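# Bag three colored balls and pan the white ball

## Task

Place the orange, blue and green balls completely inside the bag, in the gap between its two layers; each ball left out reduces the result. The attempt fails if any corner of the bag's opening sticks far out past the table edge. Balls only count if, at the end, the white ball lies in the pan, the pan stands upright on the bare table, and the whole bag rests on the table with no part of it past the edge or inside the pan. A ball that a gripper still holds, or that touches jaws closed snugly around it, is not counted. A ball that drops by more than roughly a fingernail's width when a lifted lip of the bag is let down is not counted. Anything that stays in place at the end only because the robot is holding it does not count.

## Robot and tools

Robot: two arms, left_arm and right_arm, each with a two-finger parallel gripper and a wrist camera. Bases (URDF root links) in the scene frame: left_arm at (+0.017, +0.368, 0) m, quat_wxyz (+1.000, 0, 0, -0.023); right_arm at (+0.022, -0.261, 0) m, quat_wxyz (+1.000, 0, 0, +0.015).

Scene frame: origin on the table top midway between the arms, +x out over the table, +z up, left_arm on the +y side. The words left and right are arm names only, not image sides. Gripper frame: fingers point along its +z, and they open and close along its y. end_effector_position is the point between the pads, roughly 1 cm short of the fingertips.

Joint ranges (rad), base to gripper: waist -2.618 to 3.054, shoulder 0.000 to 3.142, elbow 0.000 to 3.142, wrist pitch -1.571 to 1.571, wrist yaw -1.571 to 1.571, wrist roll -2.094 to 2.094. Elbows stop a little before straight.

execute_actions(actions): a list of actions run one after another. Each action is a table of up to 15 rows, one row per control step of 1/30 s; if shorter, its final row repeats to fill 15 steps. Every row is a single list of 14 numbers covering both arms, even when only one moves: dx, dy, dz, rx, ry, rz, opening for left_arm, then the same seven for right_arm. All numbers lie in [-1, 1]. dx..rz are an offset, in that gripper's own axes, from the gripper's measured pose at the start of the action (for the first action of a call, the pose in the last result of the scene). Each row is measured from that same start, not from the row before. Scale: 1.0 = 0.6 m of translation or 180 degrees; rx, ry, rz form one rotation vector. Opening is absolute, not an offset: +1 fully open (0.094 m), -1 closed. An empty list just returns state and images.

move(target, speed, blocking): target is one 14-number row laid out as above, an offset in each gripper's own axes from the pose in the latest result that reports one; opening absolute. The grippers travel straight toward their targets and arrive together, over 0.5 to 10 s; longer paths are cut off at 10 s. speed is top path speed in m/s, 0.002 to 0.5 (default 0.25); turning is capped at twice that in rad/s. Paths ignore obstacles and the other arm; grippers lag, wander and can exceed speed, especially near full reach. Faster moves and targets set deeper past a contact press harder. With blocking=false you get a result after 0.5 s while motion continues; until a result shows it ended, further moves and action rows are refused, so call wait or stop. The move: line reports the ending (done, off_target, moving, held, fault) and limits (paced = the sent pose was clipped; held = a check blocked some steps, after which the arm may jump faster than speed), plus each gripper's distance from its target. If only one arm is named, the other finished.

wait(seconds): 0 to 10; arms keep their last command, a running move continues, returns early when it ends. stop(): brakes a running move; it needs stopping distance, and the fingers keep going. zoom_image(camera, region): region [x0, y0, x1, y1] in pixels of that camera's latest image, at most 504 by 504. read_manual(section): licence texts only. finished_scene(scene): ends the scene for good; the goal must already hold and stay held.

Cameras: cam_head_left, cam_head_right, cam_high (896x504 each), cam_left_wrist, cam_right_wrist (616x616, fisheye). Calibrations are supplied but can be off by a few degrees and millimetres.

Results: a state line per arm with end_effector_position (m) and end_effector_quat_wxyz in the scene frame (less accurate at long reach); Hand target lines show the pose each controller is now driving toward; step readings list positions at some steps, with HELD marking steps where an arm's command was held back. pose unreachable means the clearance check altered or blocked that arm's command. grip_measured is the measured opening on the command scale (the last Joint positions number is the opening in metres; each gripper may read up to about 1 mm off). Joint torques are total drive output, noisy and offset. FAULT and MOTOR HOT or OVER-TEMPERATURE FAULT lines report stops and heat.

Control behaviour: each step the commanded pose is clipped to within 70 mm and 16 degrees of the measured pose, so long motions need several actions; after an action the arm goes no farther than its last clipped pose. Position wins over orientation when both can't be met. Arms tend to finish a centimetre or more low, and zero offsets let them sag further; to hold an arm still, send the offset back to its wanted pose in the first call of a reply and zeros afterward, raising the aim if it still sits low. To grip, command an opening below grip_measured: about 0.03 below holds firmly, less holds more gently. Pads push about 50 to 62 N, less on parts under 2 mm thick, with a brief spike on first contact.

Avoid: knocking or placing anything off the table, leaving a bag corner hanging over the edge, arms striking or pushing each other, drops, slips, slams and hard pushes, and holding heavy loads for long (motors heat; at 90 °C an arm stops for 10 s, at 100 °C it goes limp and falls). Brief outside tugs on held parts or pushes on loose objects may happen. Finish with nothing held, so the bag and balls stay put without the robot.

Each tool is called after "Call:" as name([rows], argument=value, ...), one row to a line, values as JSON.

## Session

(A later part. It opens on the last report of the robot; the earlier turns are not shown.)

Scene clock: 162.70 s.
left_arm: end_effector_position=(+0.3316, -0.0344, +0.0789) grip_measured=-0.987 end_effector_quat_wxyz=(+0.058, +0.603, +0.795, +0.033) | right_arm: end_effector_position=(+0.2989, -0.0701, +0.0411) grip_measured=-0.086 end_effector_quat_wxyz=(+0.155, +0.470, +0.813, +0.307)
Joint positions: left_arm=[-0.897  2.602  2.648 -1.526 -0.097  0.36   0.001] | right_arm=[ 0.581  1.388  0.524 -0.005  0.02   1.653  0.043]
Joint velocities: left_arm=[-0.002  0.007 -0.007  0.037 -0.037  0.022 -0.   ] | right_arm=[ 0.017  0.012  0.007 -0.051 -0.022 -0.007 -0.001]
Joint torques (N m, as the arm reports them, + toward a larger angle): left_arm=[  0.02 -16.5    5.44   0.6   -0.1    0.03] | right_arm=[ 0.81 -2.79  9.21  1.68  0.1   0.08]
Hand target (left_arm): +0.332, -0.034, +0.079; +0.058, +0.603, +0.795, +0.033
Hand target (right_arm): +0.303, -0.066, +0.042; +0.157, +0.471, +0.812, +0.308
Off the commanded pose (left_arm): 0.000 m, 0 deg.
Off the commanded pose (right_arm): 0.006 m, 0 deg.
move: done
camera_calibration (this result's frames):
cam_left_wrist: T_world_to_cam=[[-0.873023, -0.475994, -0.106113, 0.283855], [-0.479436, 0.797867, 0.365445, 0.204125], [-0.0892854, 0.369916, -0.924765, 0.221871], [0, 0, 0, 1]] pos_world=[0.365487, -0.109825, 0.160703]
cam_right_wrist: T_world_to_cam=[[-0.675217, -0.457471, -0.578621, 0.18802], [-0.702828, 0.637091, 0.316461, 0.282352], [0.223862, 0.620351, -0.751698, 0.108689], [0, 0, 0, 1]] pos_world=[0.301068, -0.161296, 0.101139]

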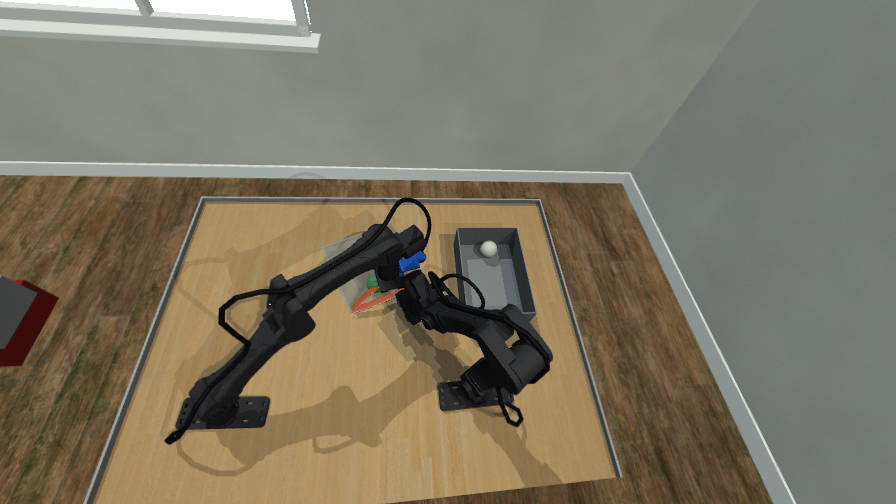

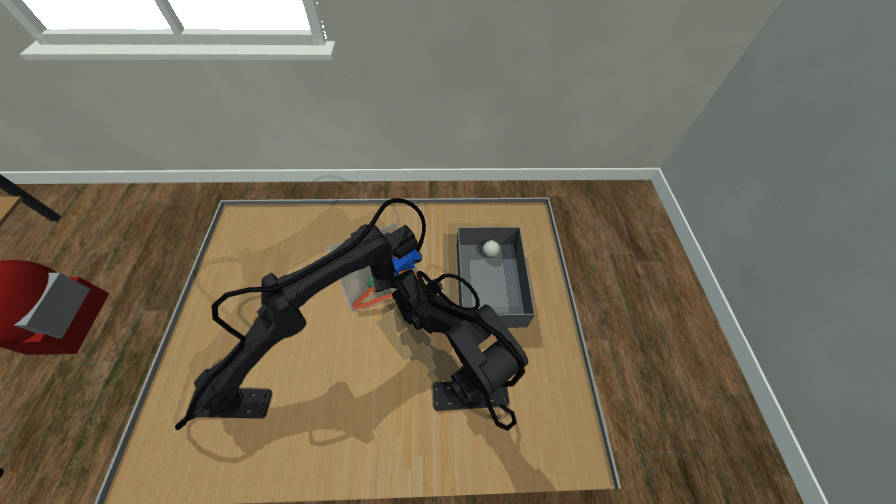

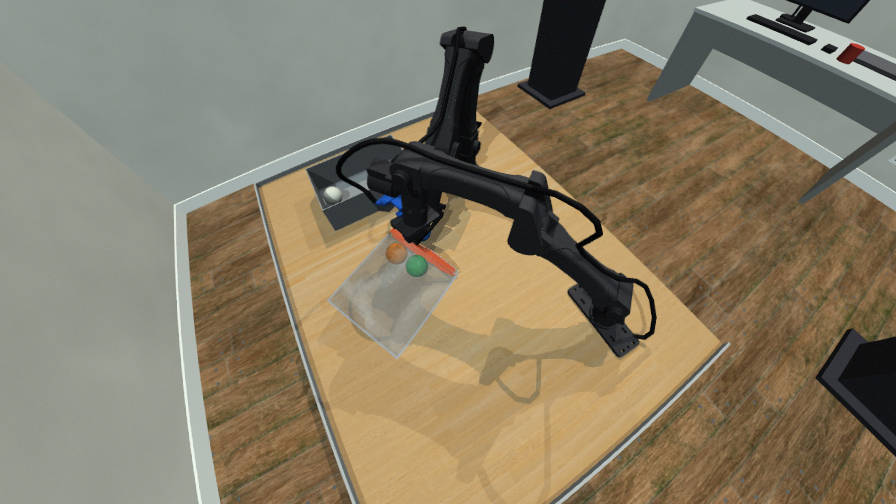

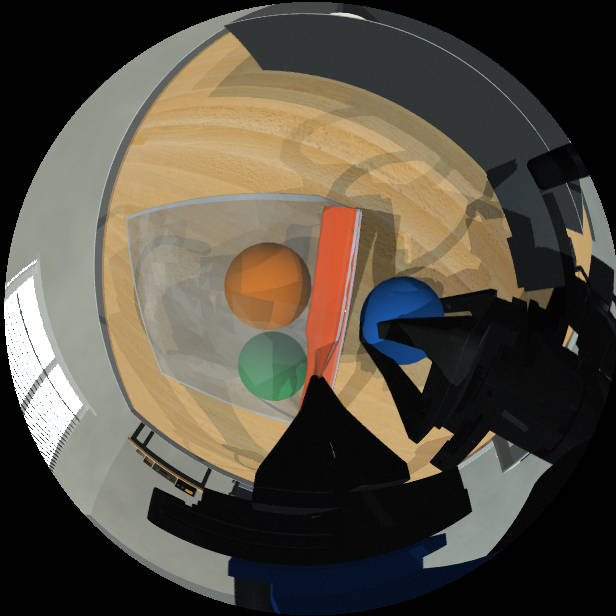

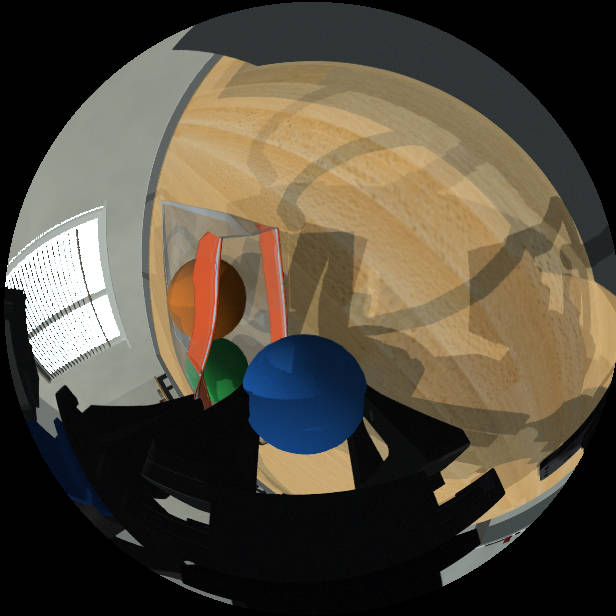

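Release here, back off, close, tilt.

Call:
move(target=[0,0,0,0,0,0,-1, 0,0,0,0,0,0,0.4])

Call:
move(target=[0,0,0,0,0,0,-1, -0.02,-0.08,-0.11,0,0,0,0.4], speed=0.1)

Call:
move(target=[0,0,0,0,0,0,-1, 0,0,0,-0.13,0,0,-1], speed=0.2)

Scene clock: 163.70 s.
left_arm: end_effector_position=(+0.3316, -0.0344, +0.0789) grip_measured=-0.987 end_effector_quat_wxyz=(+0.058, +0.603, +0.795, +0.033) | right_arm: end_effector_position=(+0.2994, -0.0699, +0.0415) grip_measured=+0.399 end_effector_quat_wxyz=(+0.155, +0.470, +0.812, +0.308)
Joint positions: left_arm=[-0.897  2.602  2.648 -1.526 -0.097  0.36   0.001] | right_arm=[ 0.581  1.388  0.524 -0.003  0.02   1.653  0.066]
Joint velocities: left_arm=[-0.007  0.007 -0.002 -0.037 -0.081 -0.022  0.   ] | right_arm=[ 0.002 -0.007 -0.007  0.051 -0.022 -0.007  0.   ]
Joint torques (N m, as the arm reports them, + toward a larger angle): left_arm=[ -0.02 -16.49   5.42   0.57  -0.08   0.03] | right_arm=[ 0.03 -4.36  7.31  1.64  0.01  0.01]
Hand target (left_arm): +0.332, -0.034, +0.079; +0.058, +0.603, +0.795, +0.033
Hand target (right_arm): +0.299, -0.070, +0.041; +0.155, +0.470, +0.813, +0.307
Off the commanded pose (left_arm): 0.000 m, 0 deg.
Off the commanded pose (right_arm): 0.001 m, 0 deg.
move: done
camera_calibration (this result's frames):
cam_left_wrist: T_world_to_cam=[[-0.873023, -0.475994, -0.106113, 0.283855], [-0.479436, 0.797867, 0.365445, 0.204125], [-0.0892854, 0.369916, -0.924765, 0.221871], [0, 0, 0, 1]] pos_world=[0.365487, -0.109825, 0.160703]
cam_right_wrist: T_world_to_cam=[[-0.673965, -0.456555, -0.5808, 0.188461], [-0.703415, 0.636856, 0.31563, 0.282579], [0.225783, 0.621267, -0.750366, 0.108198], [0, 0, 0, 1]] pos_world=[0.301358, -0.161139, 0.101456]

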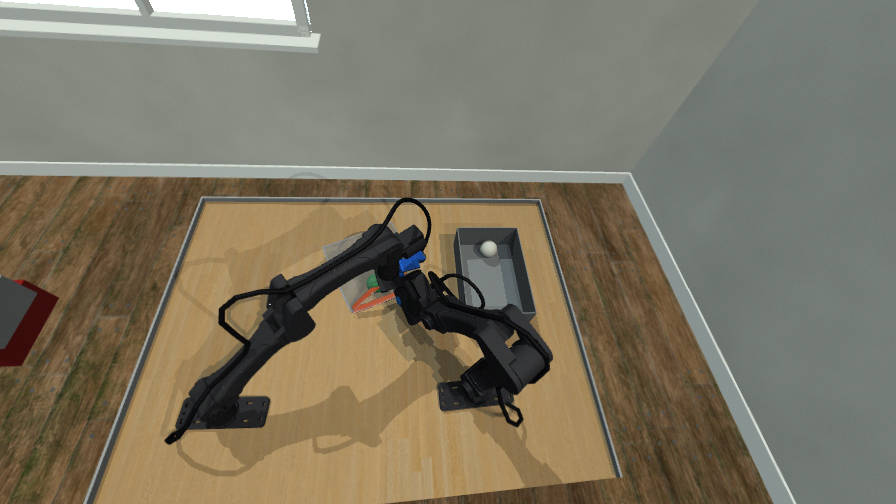

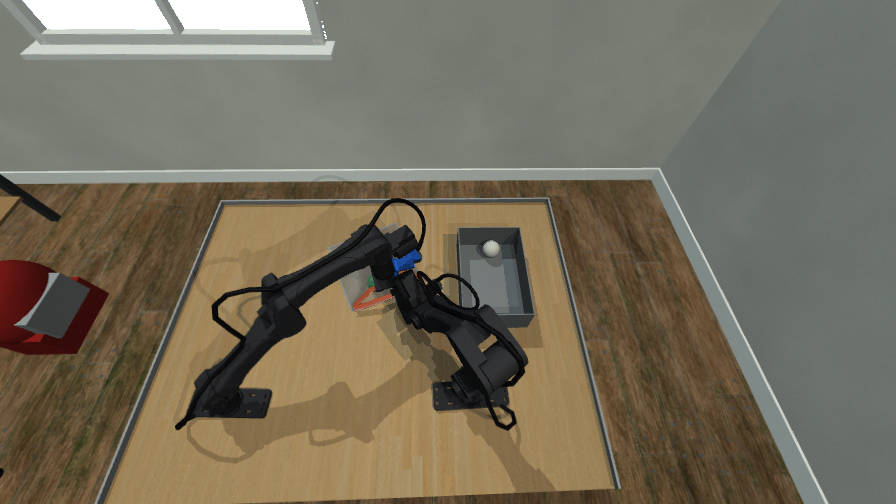

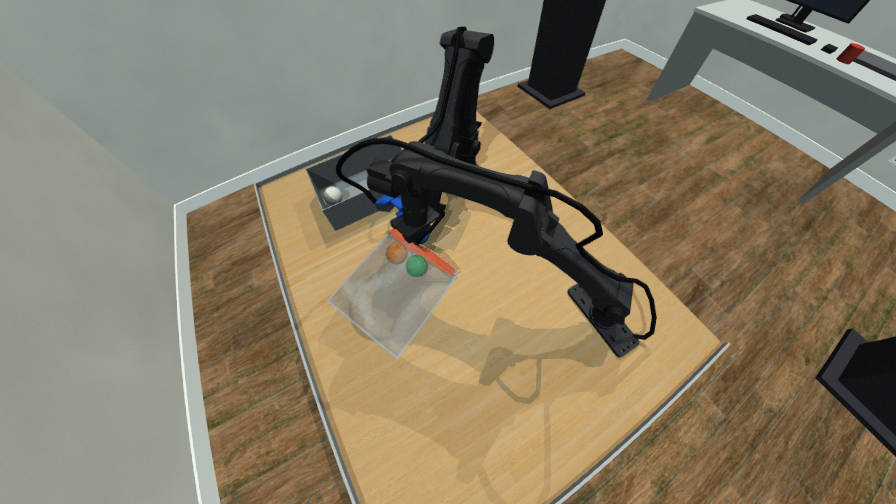

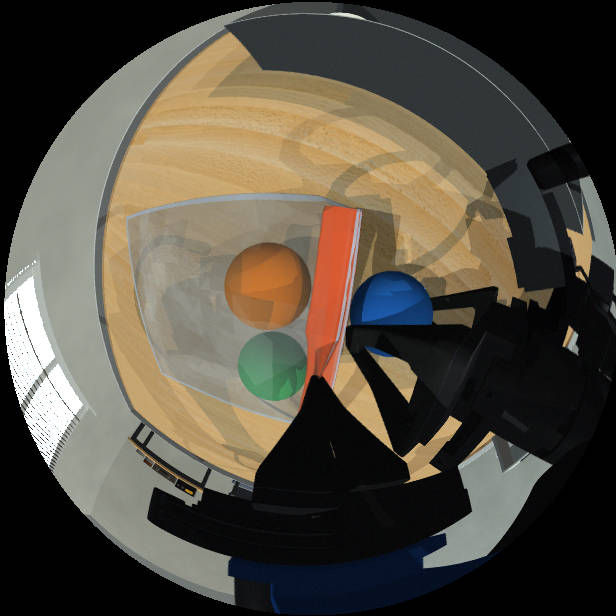

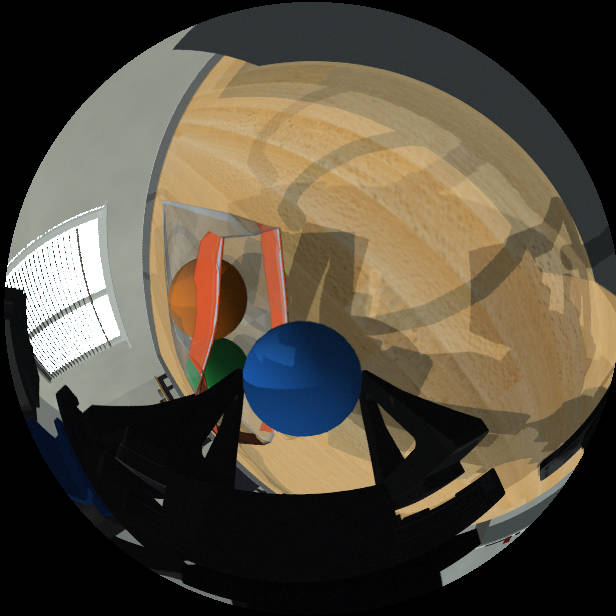

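Scene clock: 165.20 s.
left_arm: end_effector_position=(+0.3316, -0.0344, +0.0789) grip_measured=-0.987 end_effector_quat_wxyz=(+0.058, +0.603, +0.795, +0.033) | right_arm: end_effector_position=(+0.2437, -0.1167, +0.0639) grip_measured=+0.399 end_effector_quat_wxyz=(+0.155, +0.472, +0.809, +0.316)
Joint positions: left_arm=[-0.897  2.602  2.648 -1.526 -0.097  0.36   0.001] | right_arm=[ 0.533  0.929  0.37  -0.293 -0.014  1.625  0.066]
Joint velocities: left_arm=[-0.022 -0.017 -0.007 -0.007  0.007  0.007  0.001] | right_arm=[-0.007 -0.012 -0.002 -0.022 -0.11   0.007  0.001]
Joint torques (N m, as the arm reports them, + toward a larger angle): left_arm=[ -0.02 -16.45   5.44   0.61  -0.06   0.01] | right_arm=[-0.74 -3.3   7.13  1.46 -0.03 -0.1 ]
Hand target (left_arm): +0.332, -0.034, +0.079; +0.058, +0.603, +0.795, +0.033
Hand target (right_arm): +0.239, -0.122, +0.061; +0.156, +0.470, +0.812, +0.308
Off the commanded pose (left_arm): 0.000 m, 0 deg.
Off the commanded pose (right_arm): 0.008 m, 1 deg.
move: done
camera_calibration (this result's frames):
cam_left_wrist: T_world_to_cam=[[-0.873023, -0.475994, -0.106113, 0.283855], [-0.479436, 0.797867, 0.365445, 0.204125], [-0.0892854, 0.369916, -0.924765, 0.221871], [0, 0, 0, 1]] pos_world=[0.365487, -0.109825, 0.160703]
cam_right_wrist: T_world_to_cam=[[-0.671182, -0.445507, -0.592485, 0.143905], [-0.703436, 0.634923, 0.319453, 0.265672], [0.233864, 0.631187, -0.739534, 0.165251], [0, 0, 0, 1]] pos_world=[0.244823, -0.208876, 0.122601]

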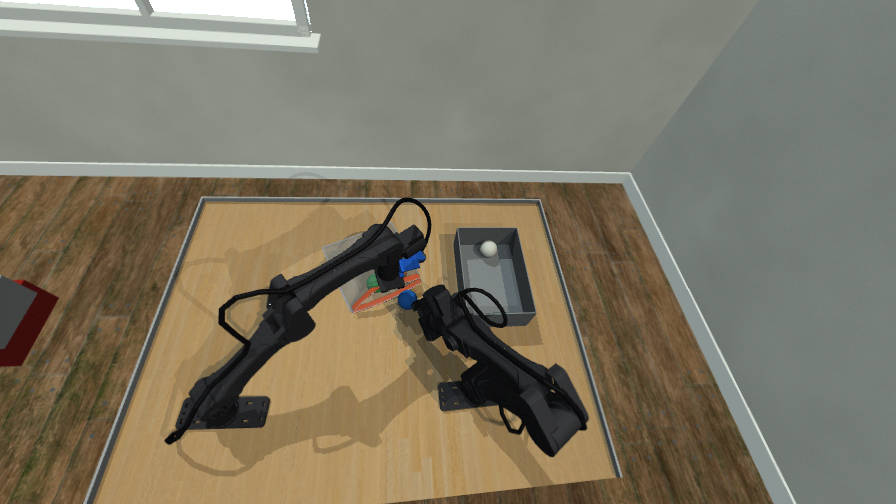

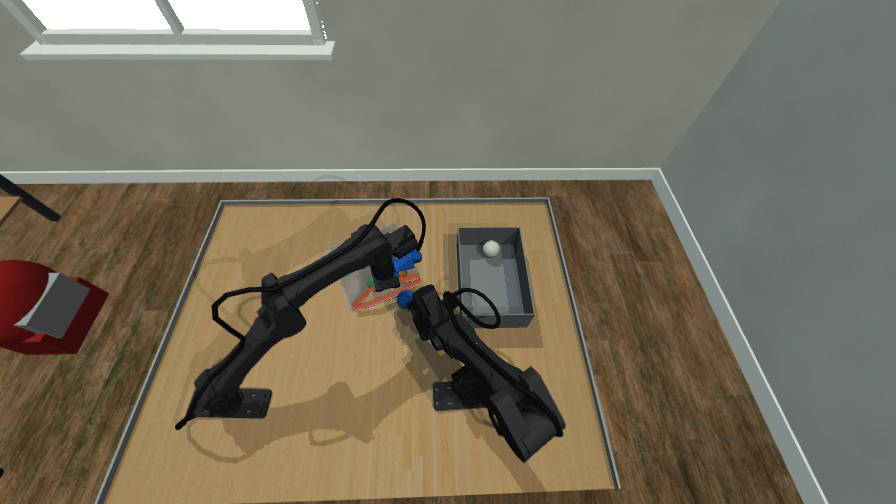

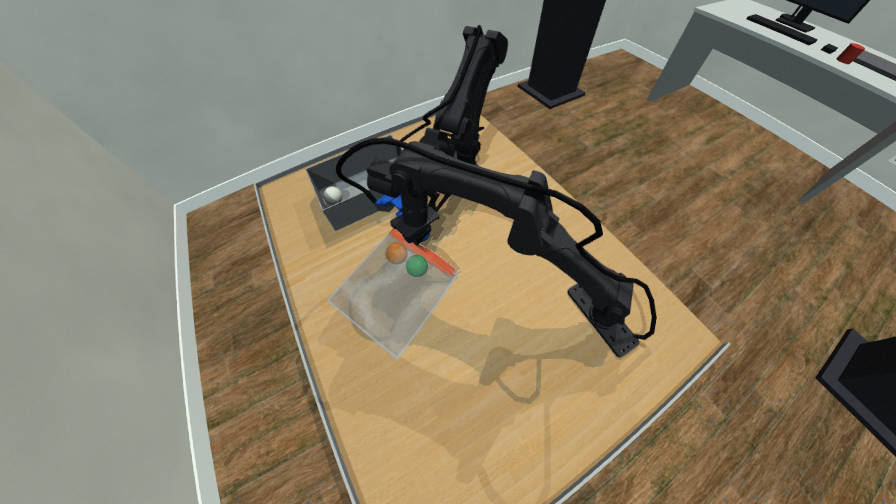

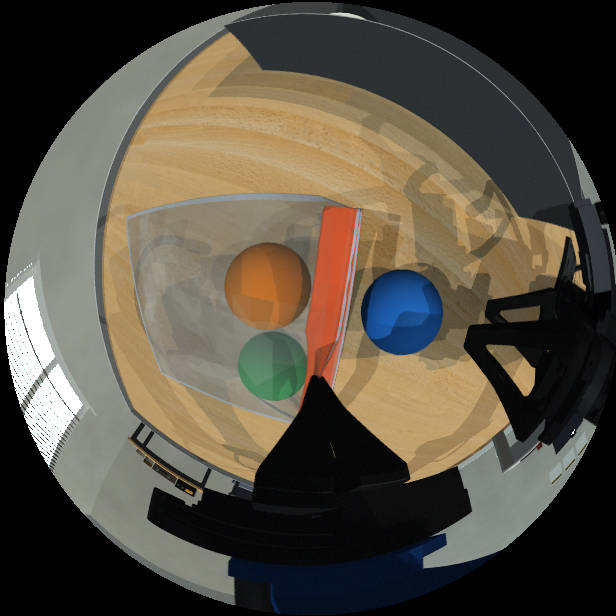

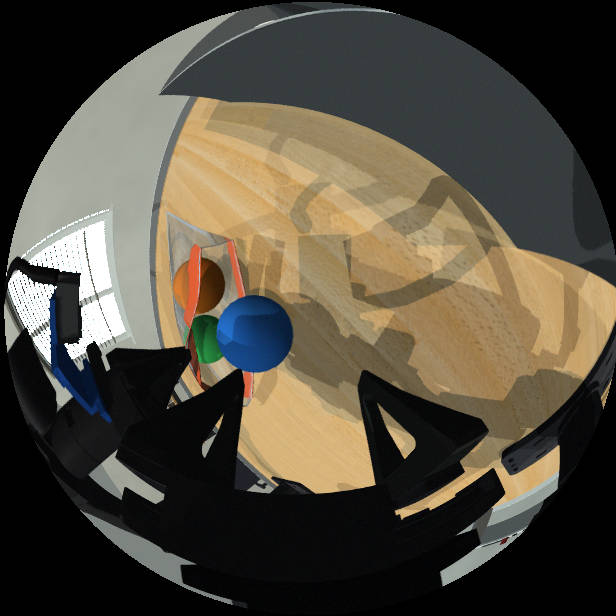

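Scene clock: 166.83 s.
left_arm: end_effector_position=(+0.3316, -0.0344, +0.0789) grip_measured=-0.987 end_effector_quat_wxyz=(+0.058, +0.603, +0.795, +0.033) | right_arm: end_effector_position=(+0.2455, -0.1166, +0.0651) grip_measured=-0.996 end_effector_quat_wxyz=(+0.235, +0.436, +0.738, +0.458)
Joint positions: left_arm=[-0.897  2.602  2.648 -1.526 -0.097  0.36   0.001] | right_arm=[0.55  0.71  0.024 0.196 0.016 1.639 0.   ]
Joint velocities: left_arm=[ 0.022 -0.002 -0.012 -0.066  0.007  0.022  0.001] | right_arm=[-0.012 -0.007 -0.032  0.022  0.051  0.066 -0.   ]
Joint torques (N m, as the arm reports them, + toward a larger angle): left_arm=[  0.01 -16.43   5.5    0.58  -0.07  -0.01] | right_arm=[ 0.91 -0.81  7.34  2.03  0.09  0.06]
Hand target (left_arm): +0.332, -0.034, +0.079; +0.058, +0.603, +0.795, +0.033
Hand target (right_arm): +0.244, -0.117, +0.065; +0.237, +0.436, +0.736, +0.461
Off the commanded pose (left_arm): 0.000 m, 0 deg.
Off the commanded pose (right_arm): 0.002 m, 3 deg.
joint sent to its limit (right arm) — the command would take joint 3 (elbow) past its lower limit, so that joint was sent only as far as its limit.
move: off_target (right_arm)
camera_calibration (this result's frames):
cam_left_wrist: T_world_to_cam=[[-0.873023, -0.475994, -0.106113, 0.283855], [-0.479436, 0.797867, 0.365445, 0.204125], [-0.0892854, 0.369916, -0.924765, 0.221871], [0, 0, 0, 1]] pos_world=[0.365487, -0.109825, 0.160703]
cam_right_wrist: T_world_to_cam=[[-0.453392, -0.299417, -0.839515, 0.125545], [-0.775784, 0.596324, 0.206291, 0.287168], [0.438856, 0.744813, -0.502652, 0.113093], [0, 0, 0, 1]] pos_world=[0.23007, -0.217888, 0.103003]

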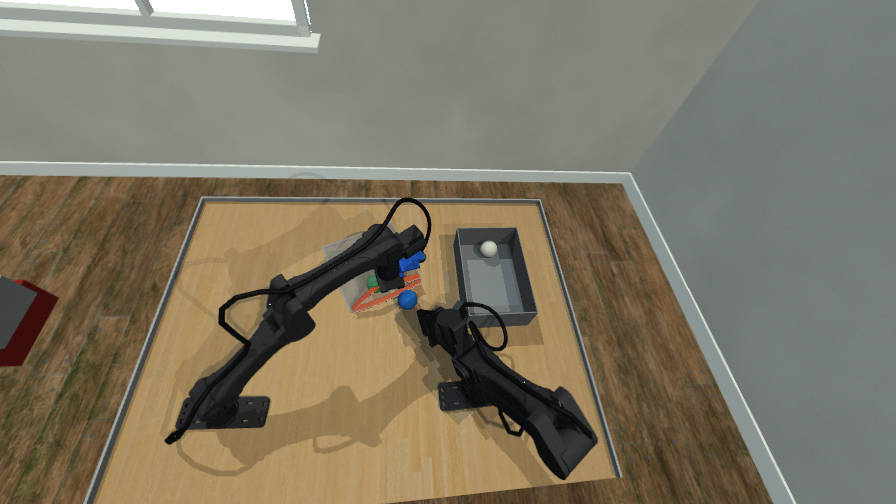

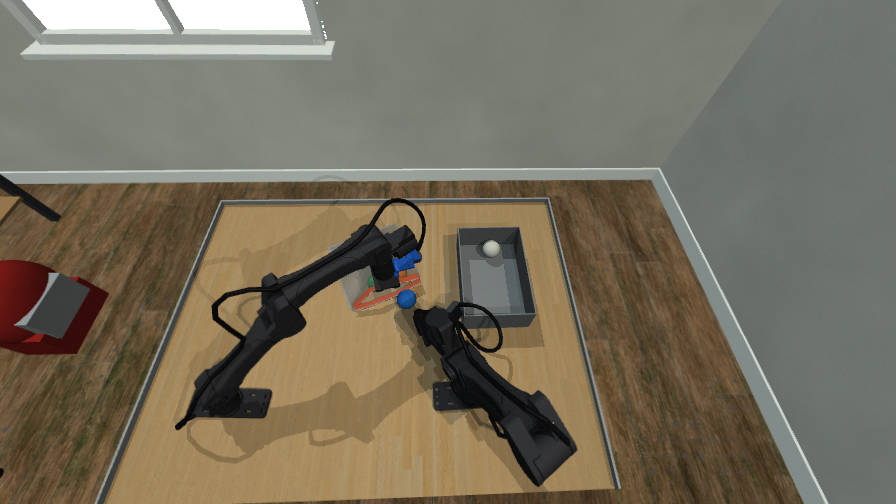

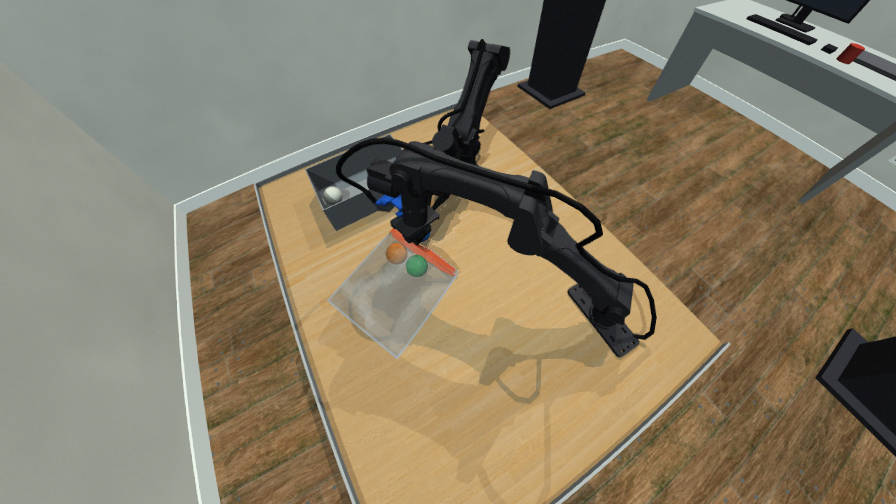

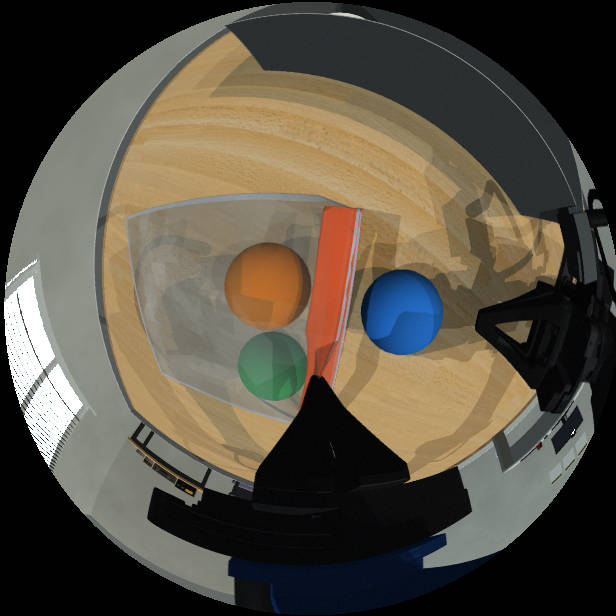

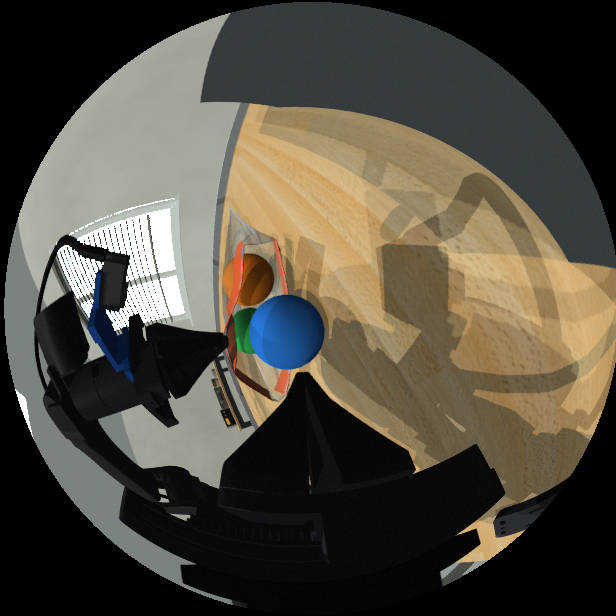

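Call:
move(target=[0,0,0,0,0,0,-1, 0,-0.045,0.025,0,0,0,-1], speed=0.06)

Scene clock: 168.43 s.
left_arm: end_effector_position=(+0.3316, -0.0344, +0.0789) grip_measured=-0.987 end_effector_quat_wxyz=(+0.058, +0.603, +0.795, +0.033) | right_arm: end_effector_position=(+0.2504, -0.1136, +0.0430) grip_measured=-0.996 end_effector_quat_wxyz=(+0.223, +0.445, +0.752, +0.432)
Joint positions: left_arm=[-0.897  2.602  2.648 -1.526 -0.097  0.36   0.001] | right_arm=[0.55  0.942 0.024 0.362 0.017 1.639 0.   ]
Joint velocities: left_arm=[-0.022 -0.007 -0.012 -0.037 -0.051  0.007 -0.   ] | right_arm=[ 0.012 -0.012 -0.007 -0.051 -0.022 -0.037  0.   ]
Joint torques (N m, as the arm reports them, + toward a larger angle): left_arm=[ -0.04 -16.42   5.44   0.6   -0.07   0.03] | right_arm=[0.87 0.92 6.37 1.96 0.08 0.06]
Hand target (left_arm): +0.332, -0.034, +0.079; +0.058, +0.603, +0.795, +0.033
Hand target (right_arm): +0.246, -0.115, +0.034; +0.217, +0.448, +0.758, +0.422
Off the commanded pose (left_arm): 0.000 m, 0 deg.
Off the commanded pose (right_arm): 0.010 m, 4 deg.
joint sent to its limit (right arm) — the command would take joint 3 (elbow) past its lower limit, so that joint was sent only as far as its limit.
move: off_target (right_arm)
camera_calibration (this result's frames):
cam_left_wrist: T_world_to_cam=[[-0.873023, -0.475994, -0.106113, 0.283855], [-0.479436, 0.797867, 0.365445, 0.204125], [-0.0892854, 0.369916, -0.924765, 0.221871], [0, 0, 0, 1]] pos_world=[0.365487, -0.109825, 0.160703]
cam_right_wrist: T_world_to_cam=[[-0.498682, -0.32859, -0.802087, 0.116482], [-0.763393, 0.604785, 0.226863, 0.290659], [0.410545, 0.72544, -0.552439, 0.104646], [0, 0, 0, 1]] pos_world=[0.237013, -0.213426, 0.0852995]

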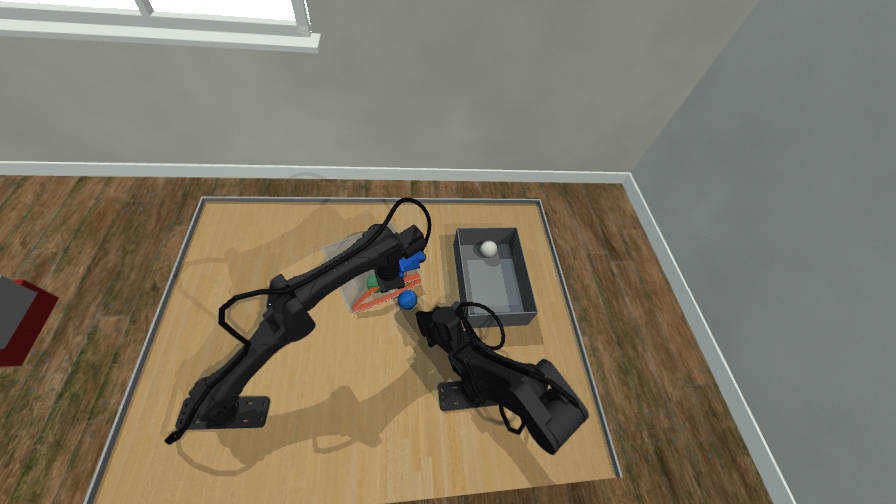

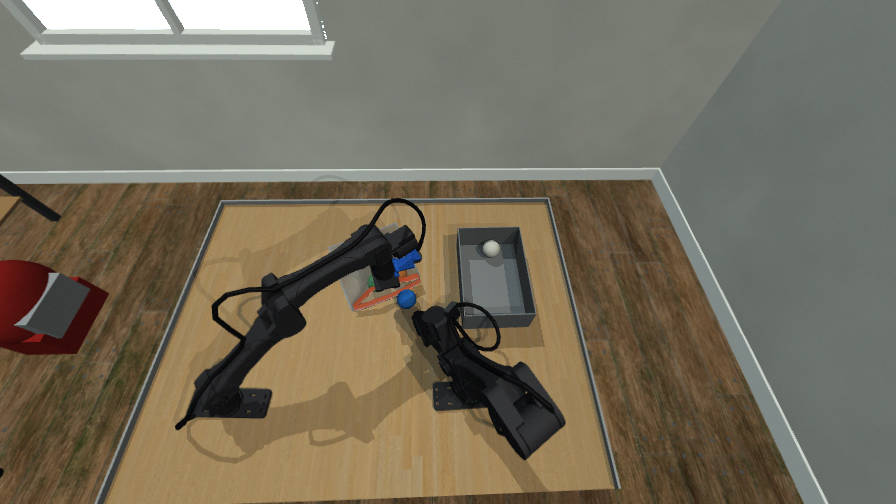

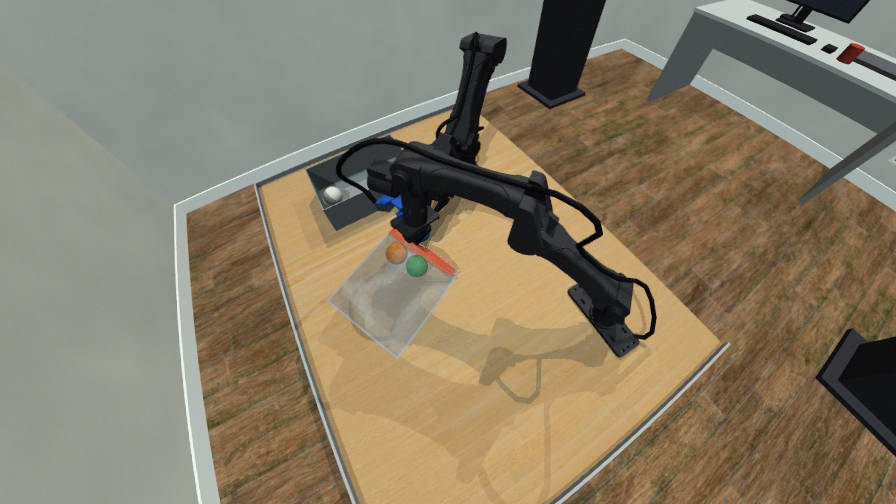

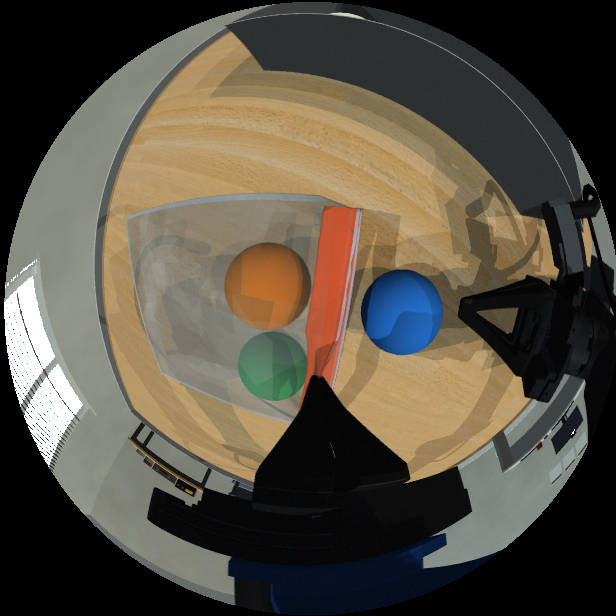

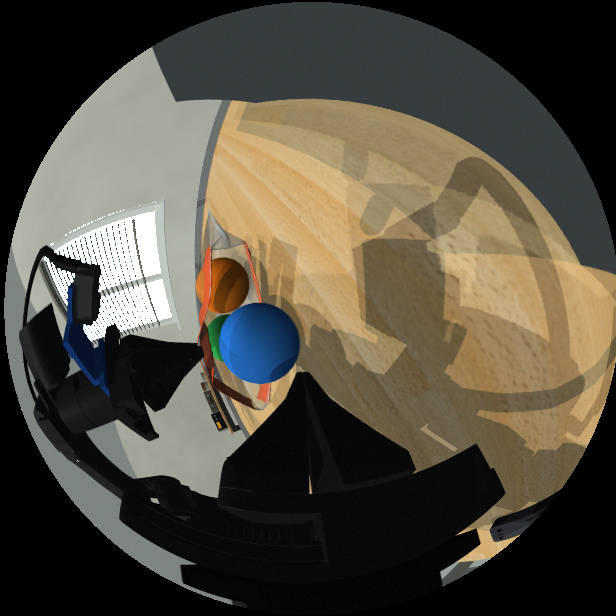

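Call:
move(target=[0,0,0,0,0,0,-1, 0.003,0.082,0.15,-0.04,0,0,-1], speed=0.04)

Scene clock: 171.60 s.
left_arm: end_effector_position=(+0.3316, -0.0344, +0.0789) grip_measured=-0.987 end_effector_quat_wxyz=(+0.058, +0.603, +0.795, +0.033) | right_arm: end_effector_position=(+0.3331, -0.0594, +0.0376) grip_measured=-0.996 end_effector_quat_wxyz=(+0.247, +0.429, +0.723, +0.482)
Joint positions: left_arm=[-0.897  2.602  2.648 -1.526 -0.097  0.36   0.001] | right_arm=[0.55  1.735 0.255 1.054 0.017 1.639 0.   ]
Joint velocities: left_arm=[ 0.002  0.022 -0.002 -0.007 -0.007  0.007  0.   ] | right_arm=[-0.017  0.002 -0.002  0.022  0.007 -0.022 -0.   ]
Joint torques (N m, as the arm reports them, + toward a larger angle): left_arm=[ -0.01 -16.43   5.56   0.6   -0.07  -0.01] | right_arm=[-0.04 -3.47  6.02  2.05  0.06  0.  ]
Hand target (left_arm): +0.332, -0.034, +0.079; +0.058, +0.603, +0.795, +0.033
Hand target (right_arm): +0.337, -0.058, +0.035; +0.249, +0.430, +0.724, +0.479
Off the commanded pose (left_arm): 0.000 m, 0 deg.
Off the commanded pose (right_arm): 0.005 m, 1 deg.
move: done
camera_calibration (this result's frames):
cam_left_wrist: T_world_to_cam=[[-0.873023, -0.475994, -0.106113, 0.283855], [-0.479436, 0.797867, 0.365445, 0.204125], [-0.0892854, 0.369916, -0.924765, 0.221871], [0, 0, 0, 1]] pos_world=[0.365487, -0.109825, 0.160703]
cam_right_wrist: T_world_to_cam=[[-0.408576, -0.269491, -0.872032, 0.147365], [-0.785597, 0.590221, 0.185677, 0.330287], [0.464654, 0.760929, -0.452862, 0.00871502], [0, 0, 0, 1]] pos_world=[0.315633, -0.161861, 0.0711269]

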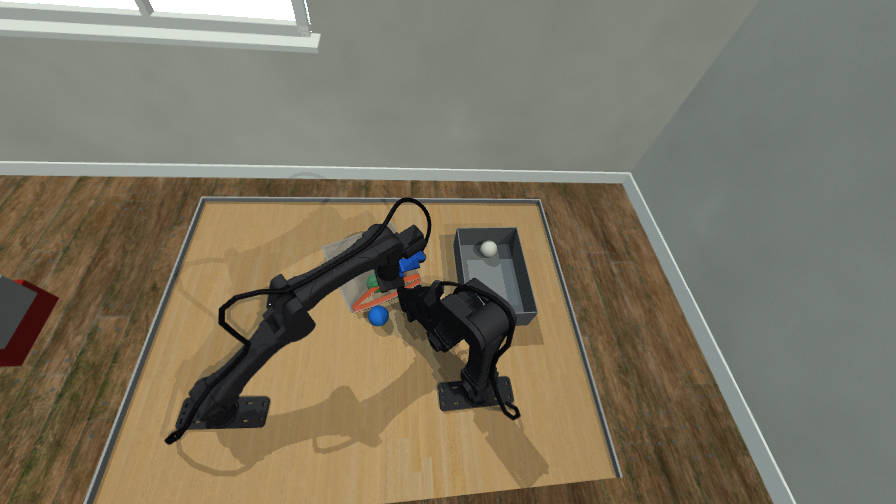

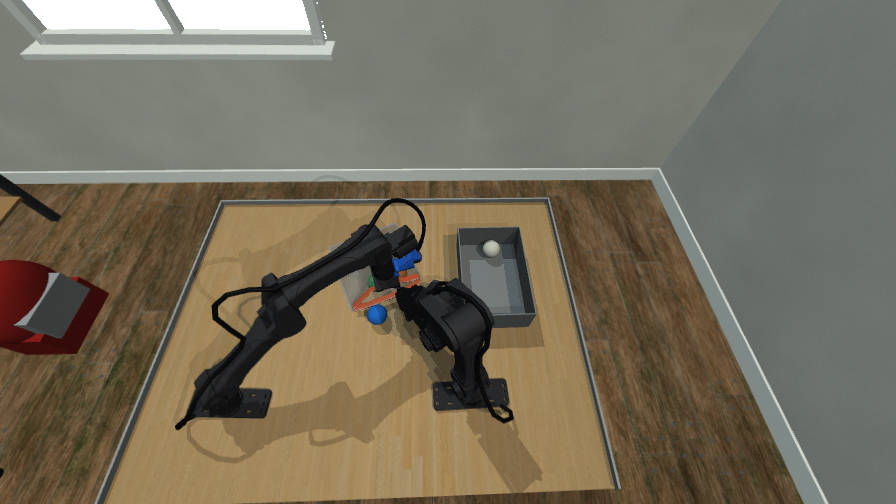

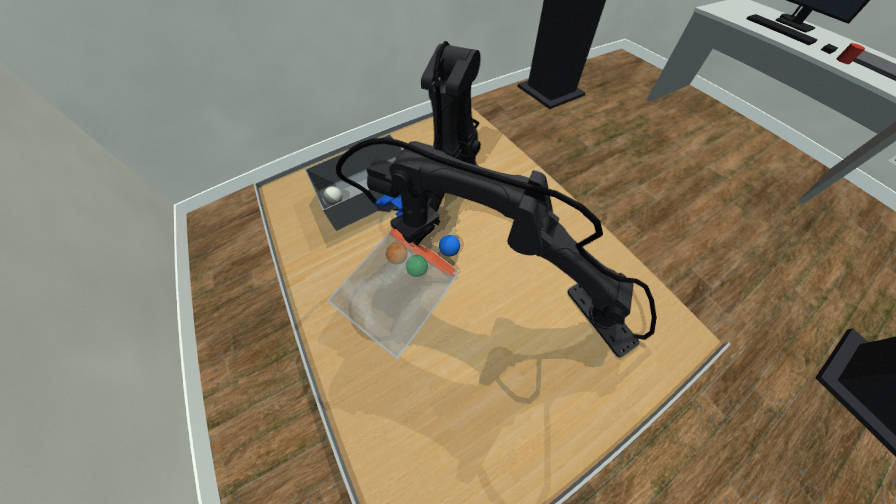

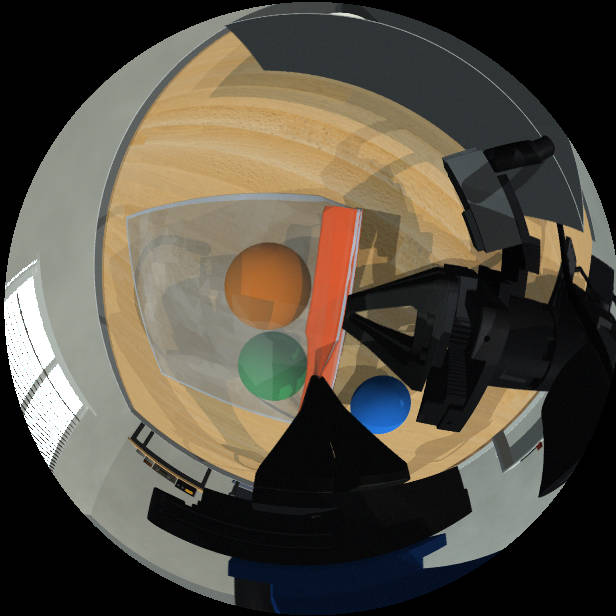

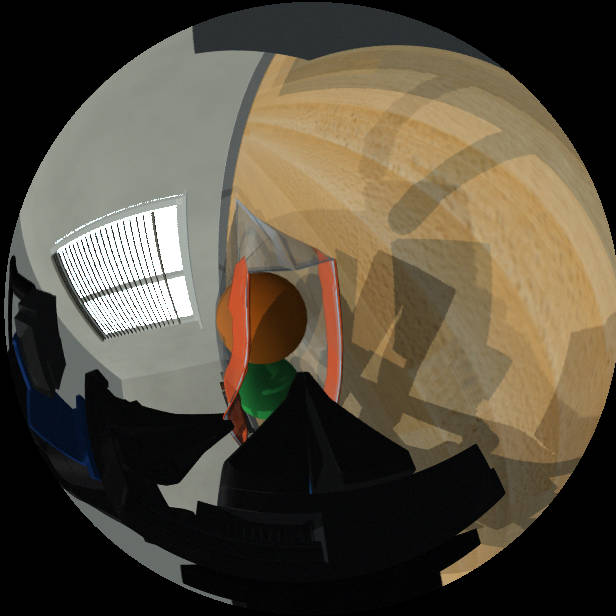

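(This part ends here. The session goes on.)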